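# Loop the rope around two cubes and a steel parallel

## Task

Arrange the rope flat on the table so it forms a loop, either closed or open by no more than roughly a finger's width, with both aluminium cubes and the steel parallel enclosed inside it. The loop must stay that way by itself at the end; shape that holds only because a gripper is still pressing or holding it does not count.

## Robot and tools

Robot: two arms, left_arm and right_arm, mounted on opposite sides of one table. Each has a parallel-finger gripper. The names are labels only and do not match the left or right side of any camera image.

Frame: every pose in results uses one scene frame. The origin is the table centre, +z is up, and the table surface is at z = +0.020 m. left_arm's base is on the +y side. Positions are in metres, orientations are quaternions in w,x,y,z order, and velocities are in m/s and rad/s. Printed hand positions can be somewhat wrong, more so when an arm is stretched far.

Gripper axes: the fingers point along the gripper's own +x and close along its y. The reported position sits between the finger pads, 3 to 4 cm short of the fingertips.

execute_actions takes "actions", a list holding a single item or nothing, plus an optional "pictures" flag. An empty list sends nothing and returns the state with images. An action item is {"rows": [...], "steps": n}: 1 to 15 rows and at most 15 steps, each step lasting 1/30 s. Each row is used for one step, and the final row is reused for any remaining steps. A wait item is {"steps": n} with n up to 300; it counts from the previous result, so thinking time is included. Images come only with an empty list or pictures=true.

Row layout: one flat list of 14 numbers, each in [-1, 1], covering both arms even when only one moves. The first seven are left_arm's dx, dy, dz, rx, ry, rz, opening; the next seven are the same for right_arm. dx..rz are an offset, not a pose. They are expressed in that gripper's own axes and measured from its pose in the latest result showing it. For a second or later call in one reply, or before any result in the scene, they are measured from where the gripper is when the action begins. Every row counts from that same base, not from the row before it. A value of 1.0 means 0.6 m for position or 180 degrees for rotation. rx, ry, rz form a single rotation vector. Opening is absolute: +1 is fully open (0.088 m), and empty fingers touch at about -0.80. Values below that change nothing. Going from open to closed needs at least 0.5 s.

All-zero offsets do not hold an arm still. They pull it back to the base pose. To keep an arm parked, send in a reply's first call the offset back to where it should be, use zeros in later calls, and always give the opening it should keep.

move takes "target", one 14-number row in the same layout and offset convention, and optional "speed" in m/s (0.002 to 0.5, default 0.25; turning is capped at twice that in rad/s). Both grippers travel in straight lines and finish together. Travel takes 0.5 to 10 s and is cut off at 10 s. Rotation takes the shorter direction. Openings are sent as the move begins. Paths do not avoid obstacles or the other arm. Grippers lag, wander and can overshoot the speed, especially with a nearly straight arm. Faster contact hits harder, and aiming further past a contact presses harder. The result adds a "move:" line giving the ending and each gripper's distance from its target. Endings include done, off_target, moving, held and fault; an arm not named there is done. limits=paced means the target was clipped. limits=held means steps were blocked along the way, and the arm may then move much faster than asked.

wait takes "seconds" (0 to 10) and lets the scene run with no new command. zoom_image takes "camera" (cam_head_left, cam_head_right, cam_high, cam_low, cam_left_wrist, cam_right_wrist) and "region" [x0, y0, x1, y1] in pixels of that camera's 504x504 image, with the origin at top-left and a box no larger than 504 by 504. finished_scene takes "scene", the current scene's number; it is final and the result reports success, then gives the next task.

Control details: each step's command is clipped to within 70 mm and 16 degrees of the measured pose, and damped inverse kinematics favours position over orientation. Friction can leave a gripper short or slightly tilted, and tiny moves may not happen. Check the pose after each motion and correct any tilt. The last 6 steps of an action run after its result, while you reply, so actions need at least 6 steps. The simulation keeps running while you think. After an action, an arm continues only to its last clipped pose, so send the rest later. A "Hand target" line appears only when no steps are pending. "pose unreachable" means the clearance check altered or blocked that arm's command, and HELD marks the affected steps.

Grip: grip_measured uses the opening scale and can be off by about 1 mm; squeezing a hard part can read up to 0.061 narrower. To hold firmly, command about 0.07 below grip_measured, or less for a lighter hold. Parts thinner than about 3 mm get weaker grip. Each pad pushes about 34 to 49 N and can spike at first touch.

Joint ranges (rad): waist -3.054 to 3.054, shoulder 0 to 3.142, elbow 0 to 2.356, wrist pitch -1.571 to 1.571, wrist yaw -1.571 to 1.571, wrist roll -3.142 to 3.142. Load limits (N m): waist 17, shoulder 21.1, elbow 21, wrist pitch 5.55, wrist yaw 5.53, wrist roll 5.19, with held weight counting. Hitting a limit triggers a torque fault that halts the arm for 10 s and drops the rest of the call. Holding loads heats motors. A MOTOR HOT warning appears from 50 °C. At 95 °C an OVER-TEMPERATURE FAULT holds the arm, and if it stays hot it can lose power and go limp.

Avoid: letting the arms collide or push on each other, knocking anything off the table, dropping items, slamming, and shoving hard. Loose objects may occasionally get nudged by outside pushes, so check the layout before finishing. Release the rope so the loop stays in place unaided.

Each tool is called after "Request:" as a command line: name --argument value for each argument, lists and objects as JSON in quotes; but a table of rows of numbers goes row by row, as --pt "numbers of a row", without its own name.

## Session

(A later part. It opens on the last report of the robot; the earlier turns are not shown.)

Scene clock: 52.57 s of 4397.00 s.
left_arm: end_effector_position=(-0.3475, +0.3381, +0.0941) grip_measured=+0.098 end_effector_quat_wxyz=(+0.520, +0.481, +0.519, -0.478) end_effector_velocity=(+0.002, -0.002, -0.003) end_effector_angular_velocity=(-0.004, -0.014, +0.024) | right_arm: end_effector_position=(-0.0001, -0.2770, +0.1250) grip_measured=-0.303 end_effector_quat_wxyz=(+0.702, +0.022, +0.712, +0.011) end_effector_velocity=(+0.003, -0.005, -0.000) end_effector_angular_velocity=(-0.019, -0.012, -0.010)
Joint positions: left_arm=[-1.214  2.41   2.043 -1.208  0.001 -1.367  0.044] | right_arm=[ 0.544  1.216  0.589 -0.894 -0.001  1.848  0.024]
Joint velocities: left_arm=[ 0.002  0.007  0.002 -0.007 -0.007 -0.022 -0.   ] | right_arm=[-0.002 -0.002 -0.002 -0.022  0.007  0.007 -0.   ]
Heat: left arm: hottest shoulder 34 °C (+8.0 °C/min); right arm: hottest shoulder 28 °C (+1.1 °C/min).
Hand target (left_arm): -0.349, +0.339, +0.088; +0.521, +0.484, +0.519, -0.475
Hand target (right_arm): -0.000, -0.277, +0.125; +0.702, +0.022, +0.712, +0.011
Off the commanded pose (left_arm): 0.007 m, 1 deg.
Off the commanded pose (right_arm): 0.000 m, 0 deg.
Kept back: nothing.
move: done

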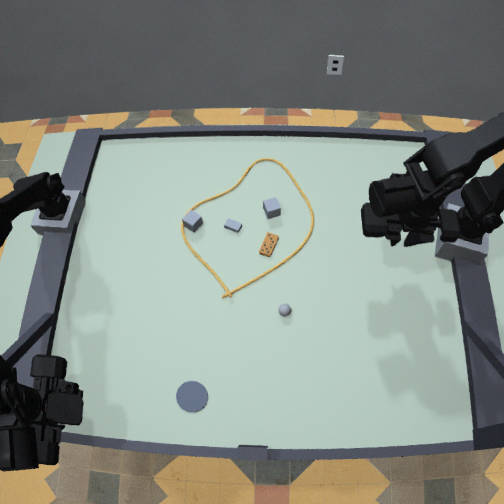

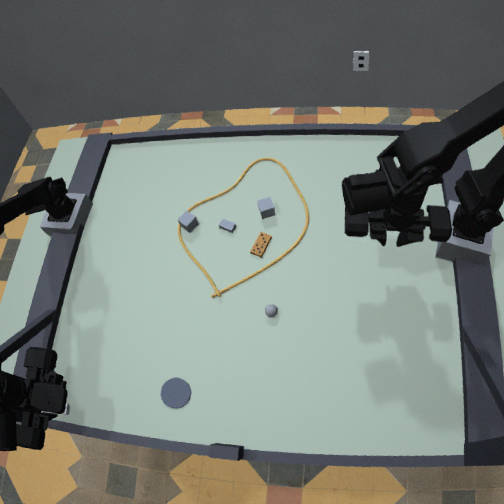

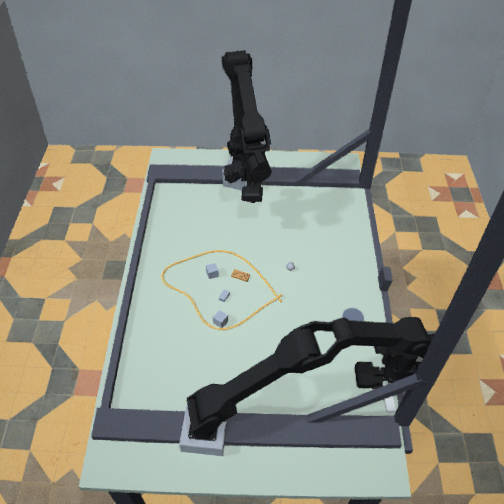

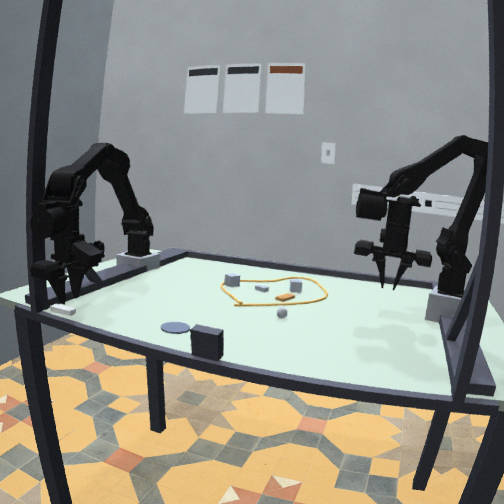

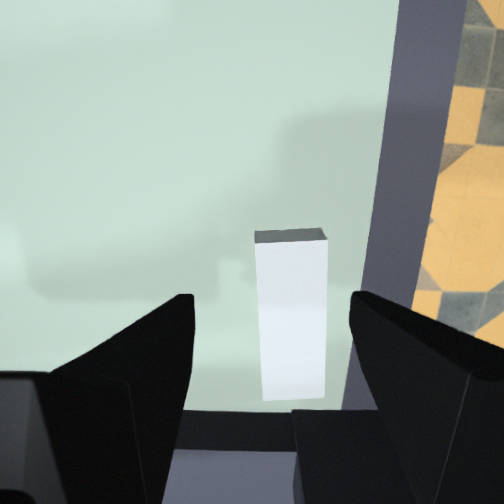

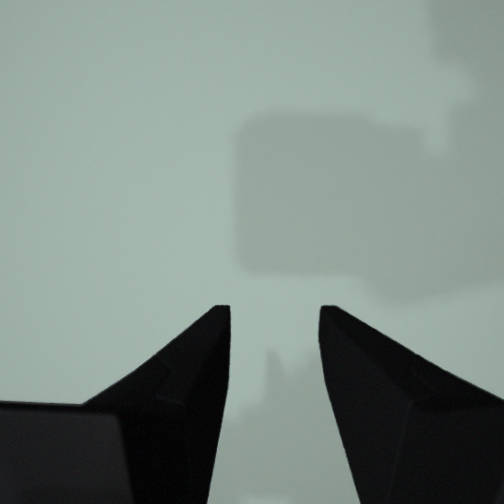

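Request:
move --target '[0.062,-0.009,-0.004,0,0,0,0.1, 0,0,0,0,0,0,-0.3]' --speed 0.06

Scene clock: 53.80 s of 4397.00 s.
left_arm: end_effector_position=(-0.3556, +0.3382, +0.0671) grip_measured=+0.098 end_effector_quat_wxyz=(+0.515, +0.475, +0.523, -0.485) end_effector_velocity=(-0.000, +0.002, -0.006) end_effector_angular_velocity=(-0.005, -0.009, +0.000) | right_arm: end_effector_position=(-0.0001, -0.2770, +0.1250) grip_measured=-0.303 end_effector_quat_wxyz=(+0.702, +0.022, +0.712, +0.011) end_effector_velocity=(-0.001, +0.002, +0.001) end_effector_angular_velocity=(+0.010, +0.009, +0.020)
Joint positions: left_arm=[-1.219  2.446  2.    -1.107  0.001 -1.37   0.044] | right_arm=[ 0.544  1.216  0.589 -0.894 -0.001  1.848  0.024]
Joint velocities: left_arm=[-0.007  0.012 -0.002  0.007 -0.007 -0.007 -0.   ] | right_arm=[-0.002 -0.002  0.002  0.007 -0.007 -0.022  0.   ]
Heat: left arm: hottest shoulder 34 °C (+7.8 °C/min); right arm: hottest elbow 29 °C (+2.2 °C/min).
Hand target (left_arm): -0.353, +0.340, +0.057; +0.520, +0.481, +0.519, -0.478
Hand target (right_arm): -0.000, -0.277, +0.125; +0.702, +0.022, +0.712, +0.011
Off the commanded pose (left_arm): 0.011 m, 1 deg.
Off the commanded pose (right_arm): 0.000 m, 0 deg.
Kept back: nothing.
move: off_target (left_arm)

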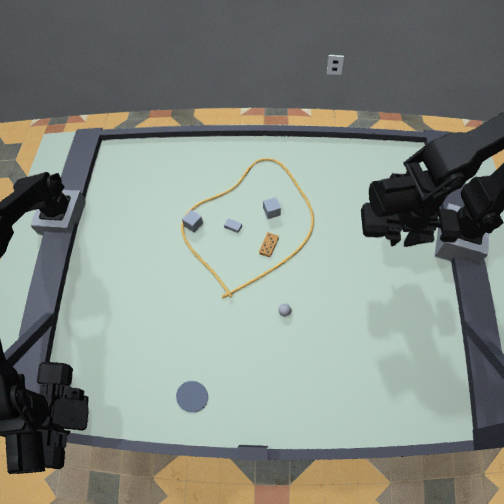

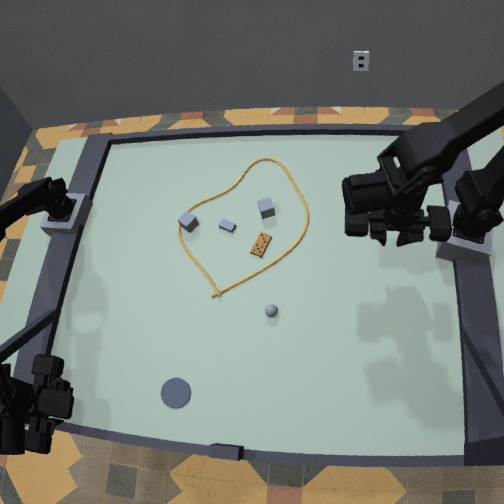

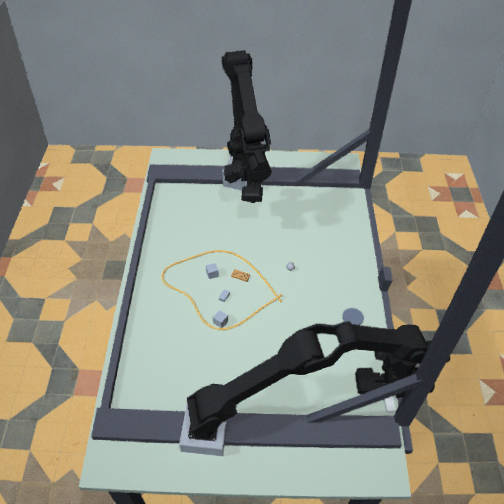

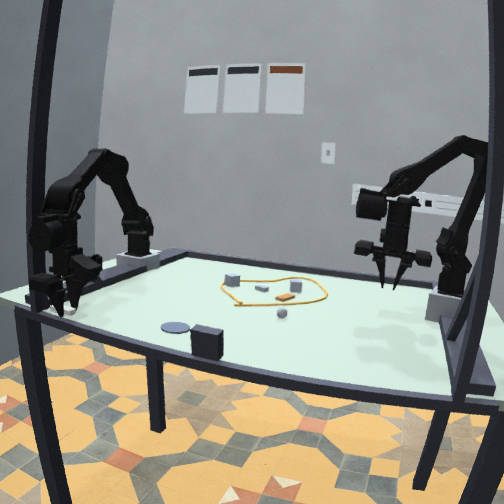

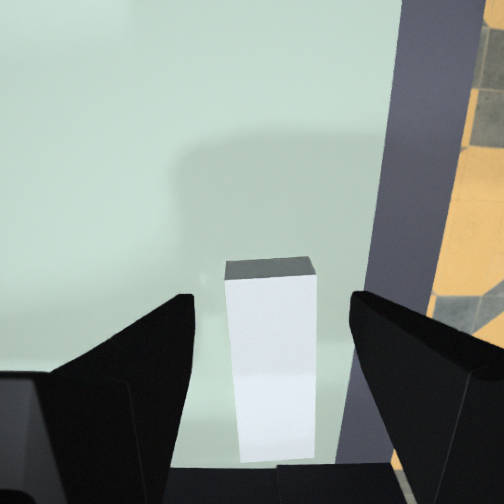

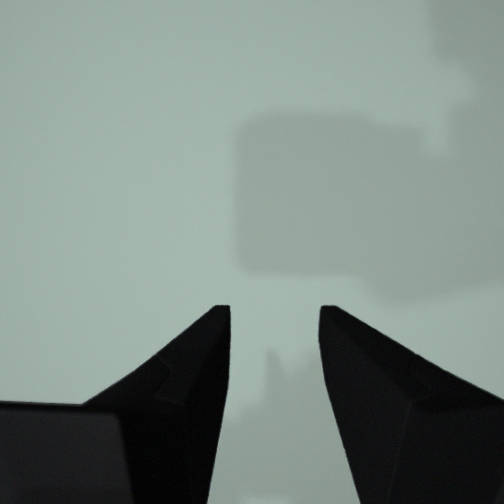

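Request:
move --target '[0.005,0,-0.017,0,0,0,0.1, 0,0,0,0,0,0,-0.3]' --speed 0.03

Request:
move --target '[0,0,0,0,0,0,-0.48, 0,0,0,0,0,0,-0.3]'

Request:
move --target '[-0.07,0,0.02,0,0,0,-0.48, 0,0,0,0,0,0,-0.3]' --speed 0.1

Scene clock: 54.73 s of 4397.00 s.
left_arm: end_effector_position=(-0.3567, +0.3414, +0.0652) grip_measured=+0.098 end_effector_quat_wxyz=(+0.518, +0.471, +0.524, -0.485) end_effector_velocity=(+0.003, +0.001, -0.001) end_effector_angular_velocity=(-0.018, -0.018, +0.000) | right_arm: end_effector_position=(-0.0001, -0.2770, +0.1250) grip_measured=-0.303 end_effector_quat_wxyz=(+0.702, +0.022, +0.712, +0.011) end_effector_velocity=(+0.002, -0.002, -0.000) end_effector_angular_velocity=(-0.005, -0.009, +0.005)
Joint positions: left_arm=[-1.227  2.446  1.992 -1.096 -0.004 -1.387  0.044] | right_arm=[ 0.544  1.216  0.589 -0.894 -0.001  1.848  0.024]
Joint velocities: left_arm=[-0.007 -0.002 -0.007 -0.007 -0.022 -0.007 -0.   ] | right_arm=[-0.002 -0.002 -0.002 -0.007  0.007 -0.007  0.   ]
Heat: left arm: hottest shoulder 35 °C (+8.8 °C/min); right arm: hottest elbow 29 °C (+2.2 °C/min).
Hand target (left_arm): -0.356, +0.348, +0.064; +0.516, +0.475, +0.522, -0.485
Hand target (right_arm): -0.000, -0.277, +0.125; +0.702, +0.022, +0.712, +0.011
Off the commanded pose (left_arm): 0.007 m, 1 deg.
Off the commanded pose (right_arm): 0.000 m, 0 deg.
Kept back: nothing.
move: done

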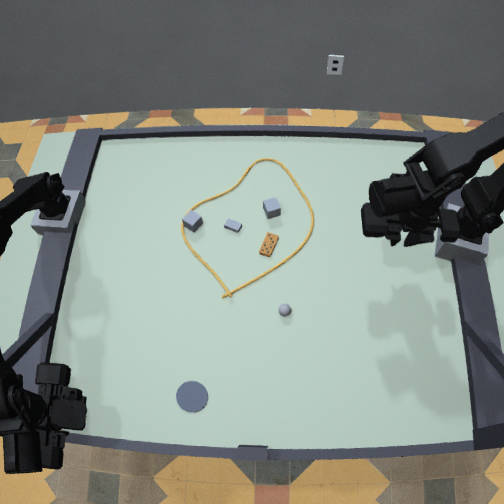

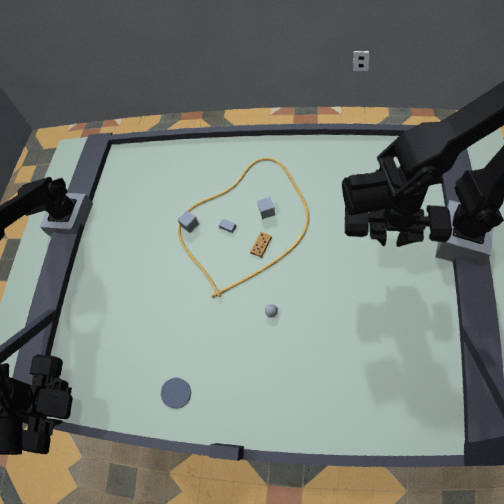

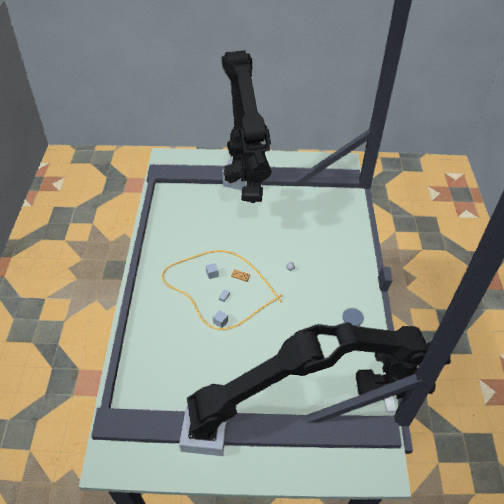

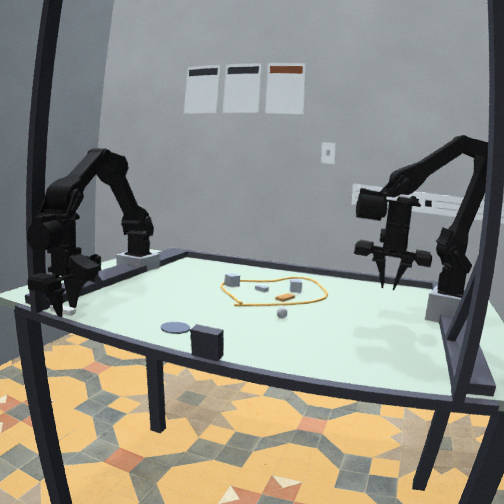

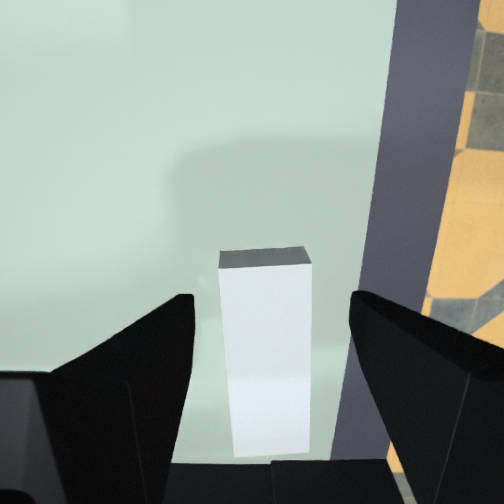

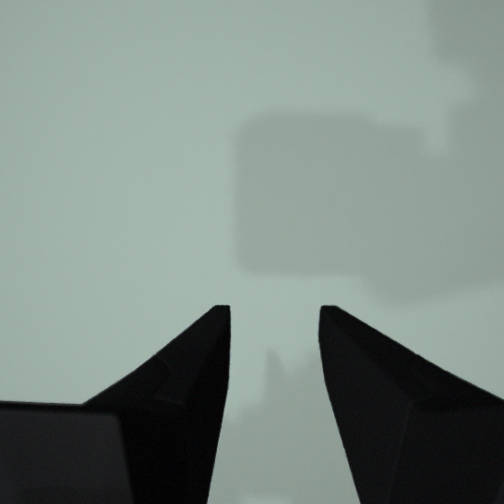

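Scene clock: 55.23 s of 4397.00 s.
left_arm: end_effector_position=(-0.3574, +0.3416, +0.0653) grip_measured=-0.392 end_effector_quat_wxyz=(+0.518, +0.471, +0.524, -0.486) end_effector_velocity=(+0.002, +0.003, -0.002) end_effector_angular_velocity=(+0.011, -0.010, +0.019) | right_arm: end_effector_position=(-0.0001, -0.2770, +0.1250) grip_measured=-0.303 end_effector_quat_wxyz=(+0.702, +0.022, +0.712, +0.011) end_effector_velocity=(+0.004, +0.004, +0.001) end_effector_angular_velocity=(+0.018, -0.019, +0.014)
Joint positions: left_arm=[-1.228  2.446  1.992 -1.093 -0.004 -1.387  0.02 ] | right_arm=[ 0.544  1.216  0.589 -0.894 -0.001  1.848  0.024]
Joint velocities: left_arm=[-0.002  0.002 -0.002 -0.007  0.007 -0.022  0.   ] | right_arm=[-0.007 -0.002  0.002  0.007  0.022 -0.022  0.   ]
Heat: left arm: hottest shoulder 35 °C (+8.7 °C/min); right arm: hottest elbow 29 °C (+2.2 °C/min).
Hand target (left_arm): -0.357, +0.341, +0.065; +0.518, +0.471, +0.524, -0.485
Hand target (right_arm): -0.000, -0.277, +0.125; +0.702, +0.022, +0.712, +0.011
Off the commanded pose (left_arm): 0.001 m, 0 deg.
Off the commanded pose (right_arm): 0.000 m, 0 deg.
Kept back: nothing.
move: done

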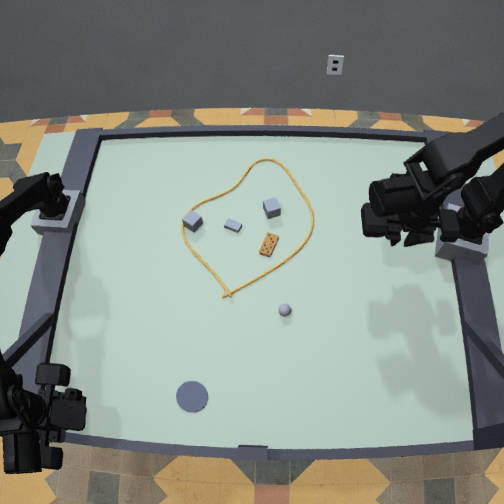

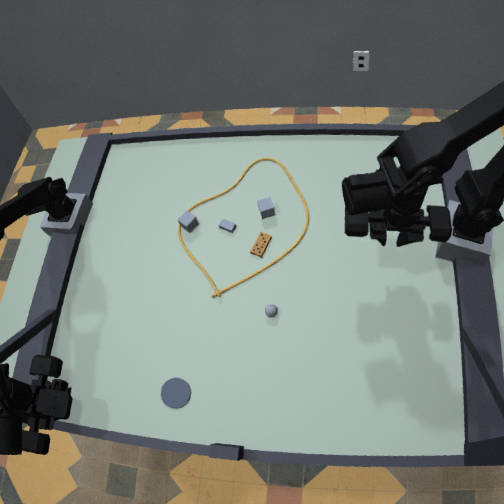

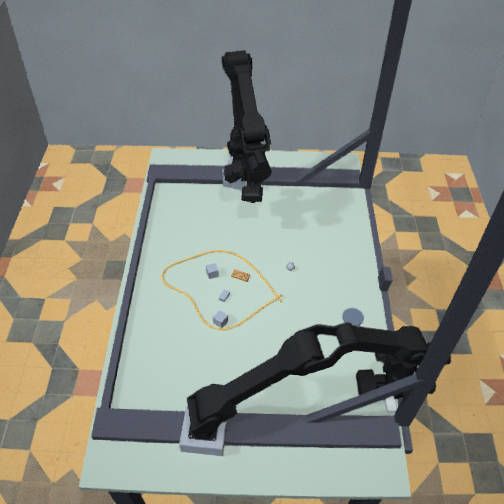

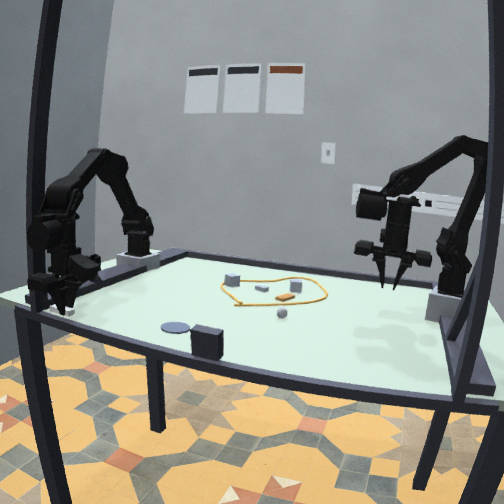

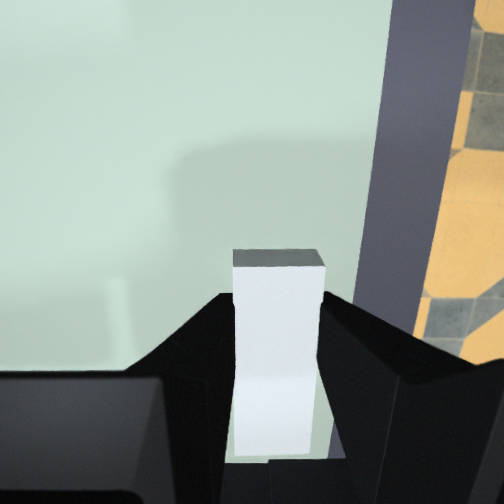

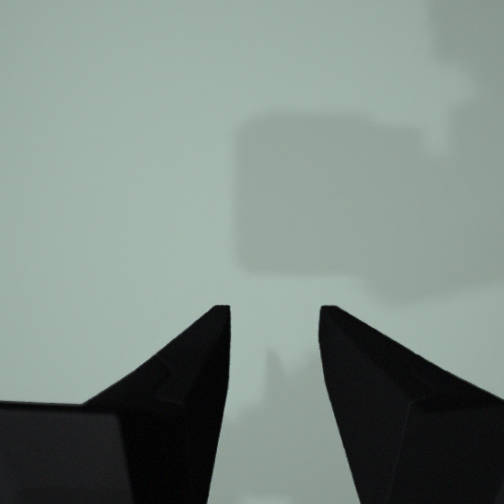

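Scene clock: 56.13 s of 4397.00 s.
left_arm: end_effector_position=(-0.3532, +0.3317, +0.0991) grip_measured=-0.392 end_effector_quat_wxyz=(+0.522, +0.476, +0.521, -0.480) end_effector_velocity=(+0.001, +0.000, +0.006) end_effector_angular_velocity=(-0.006, -0.004, -0.010) | right_arm: end_effector_position=(-0.0001, -0.2770, +0.1250) grip_measured=-0.303 end_effector_quat_wxyz=(+0.702, +0.022, +0.712, +0.011) end_effector_velocity=(-0.003, -0.002, +0.001) end_effector_angular_velocity=(-0.008, +0.020, +0.011)
Joint positions: left_arm=[-1.206  2.434  2.106 -1.238 -0.004 -1.367  0.02 ] | right_arm=[ 0.544  1.216  0.589 -0.894 -0.001  1.848  0.024]
Joint velocities: left_arm=[-0.002 -0.007  0.012 -0.022 -0.007  0.007 -0.   ] | right_arm=[ 0.002 -0.002  0.002 -0.007 -0.022 -0.007 -0.   ]
Heat: left arm: hottest shoulder 35 °C (+8.6 °C/min); right arm: hottest elbow 29 °C (+2.1 °C/min).
Hand target (left_arm): -0.355, +0.330, +0.107; +0.518, +0.471, +0.524, -0.486
Hand target (right_arm): -0.000, -0.277, +0.125; +0.702, +0.022, +0.712, +0.011
Off the commanded pose (left_arm): 0.009 m, 1 deg.
Off the commanded pose (right_arm): 0.000 m, 0 deg.
Kept back: nothing.
move: off_target (left_arm)

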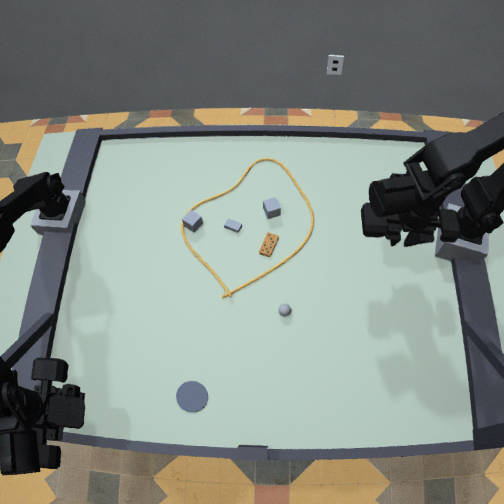

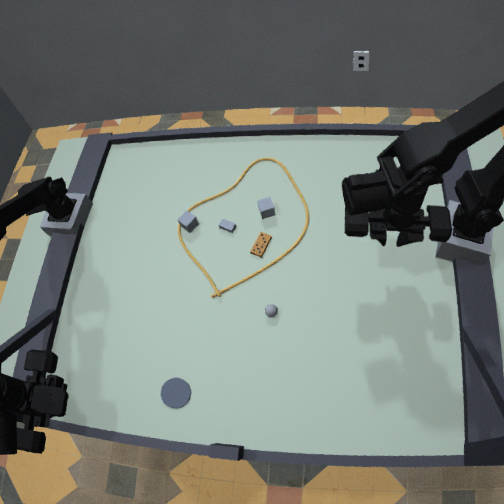

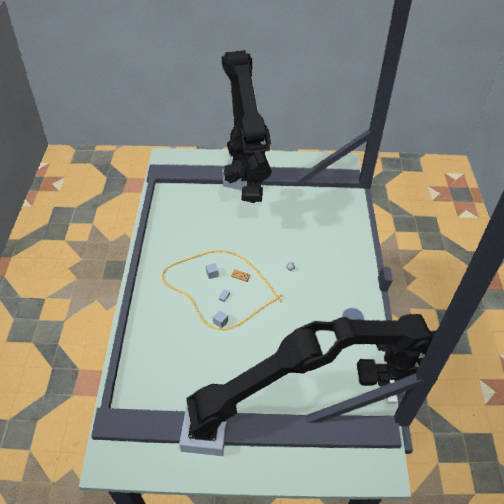

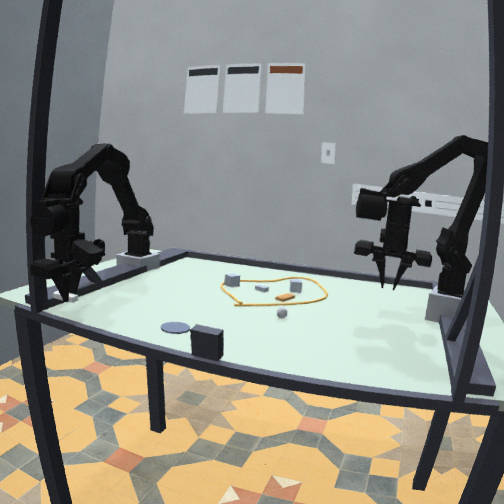

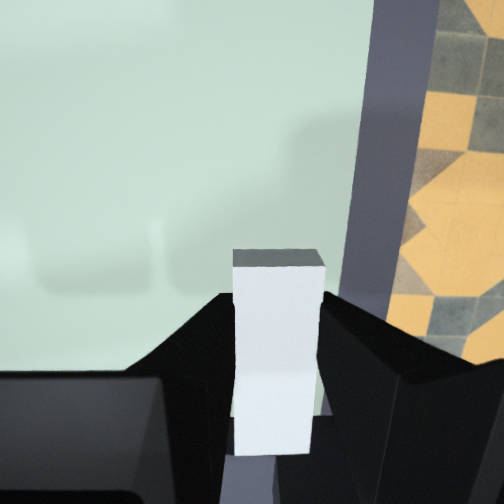

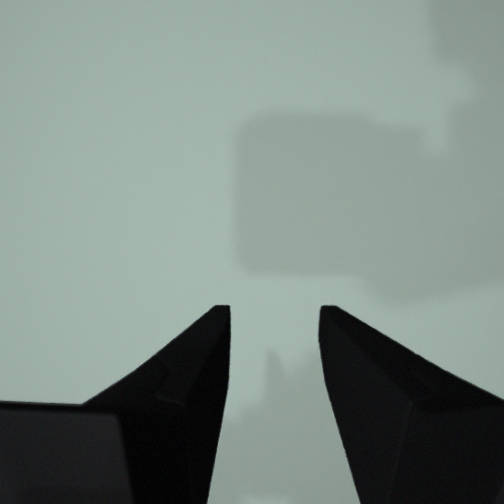

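Request:
move --target '[0,0.595,0.527,0,0,0,-0.48, 0,0,0,0,0,0,-0.3]' --speed 0.3

Scene clock: 60.93 s of 4397.00 s.
left_arm: end_effector_position=(+0.0280, +0.0470, +0.0993) grip_measured=-0.392 end_effector_quat_wxyz=(+0.522, +0.474, +0.522, -0.480) end_effector_velocity=(-0.001, -0.005, -0.000) end_effector_angular_velocity=(-0.004, -0.007, -0.024) | right_arm: end_effector_position=(-0.0001, -0.2770, +0.1250) grip_measured=-0.303 end_effector_quat_wxyz=(+0.702, +0.022, +0.712, +0.011) end_effector_velocity=(+0.001, -0.002, -0.000) end_effector_angular_velocity=(-0.005, -0.009, +0.009)
Joint positions: left_arm=[-0.093  2.224  1.744 -1.083  0.004 -0.258  0.02 ] | right_arm=[ 0.544  1.216  0.589 -0.894 -0.001  1.848  0.024]
Joint velocities: left_arm=[-0.002  0.017  0.027 -0.007 -0.007  0.022 -0.   ] | right_arm=[ 0.002 -0.002 -0.002 -0.007  0.007 -0.007 -0.   ]
Heat: left arm: hottest shoulder 37 °C (+10.0 °C/min); right arm: hottest elbow 29 °C (+2.0 °C/min).
Hand target (left_arm): +0.028, +0.046, +0.095; +0.518, +0.478, +0.524, -0.478
Hand target (right_arm): -0.000, -0.277, +0.125; +0.702, +0.022, +0.712, +0.011
Off the commanded pose (left_arm): 0.002 m, 0 deg.
Off the commanded pose (right_arm): 0.000 m, 0 deg.
Kept back: nothing.
move: done

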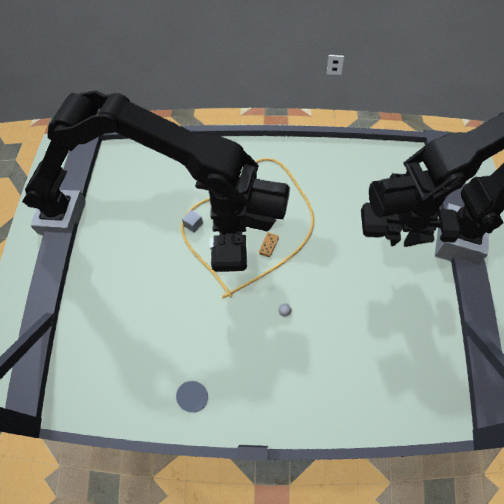

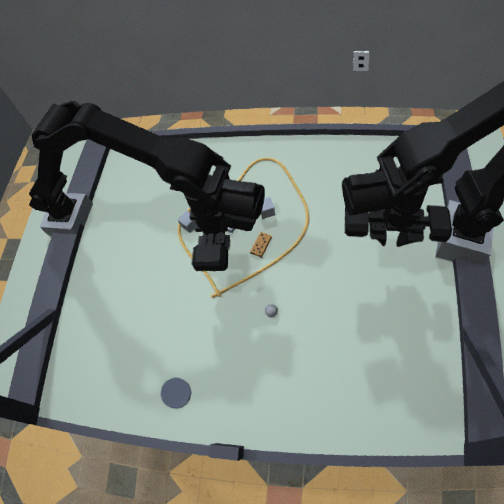

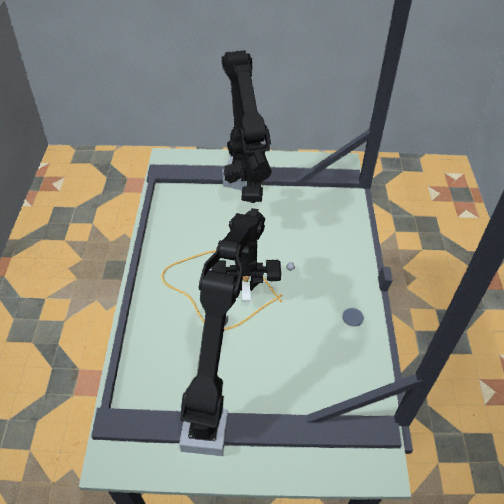

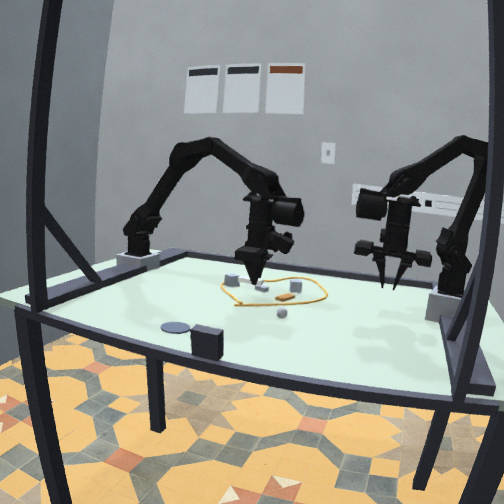

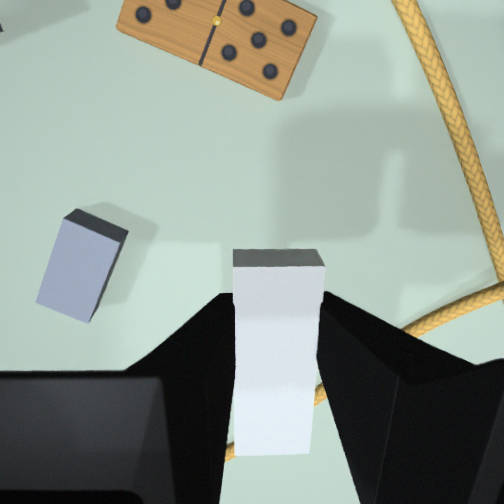

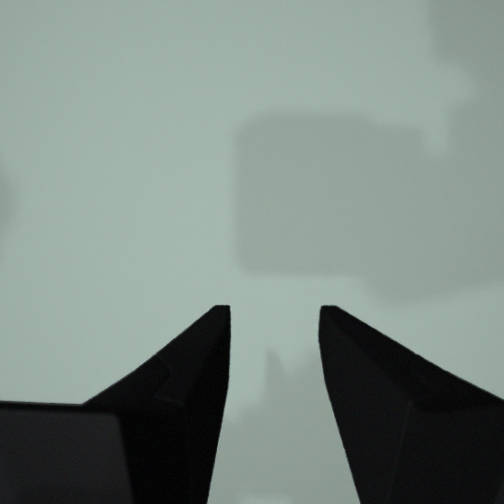

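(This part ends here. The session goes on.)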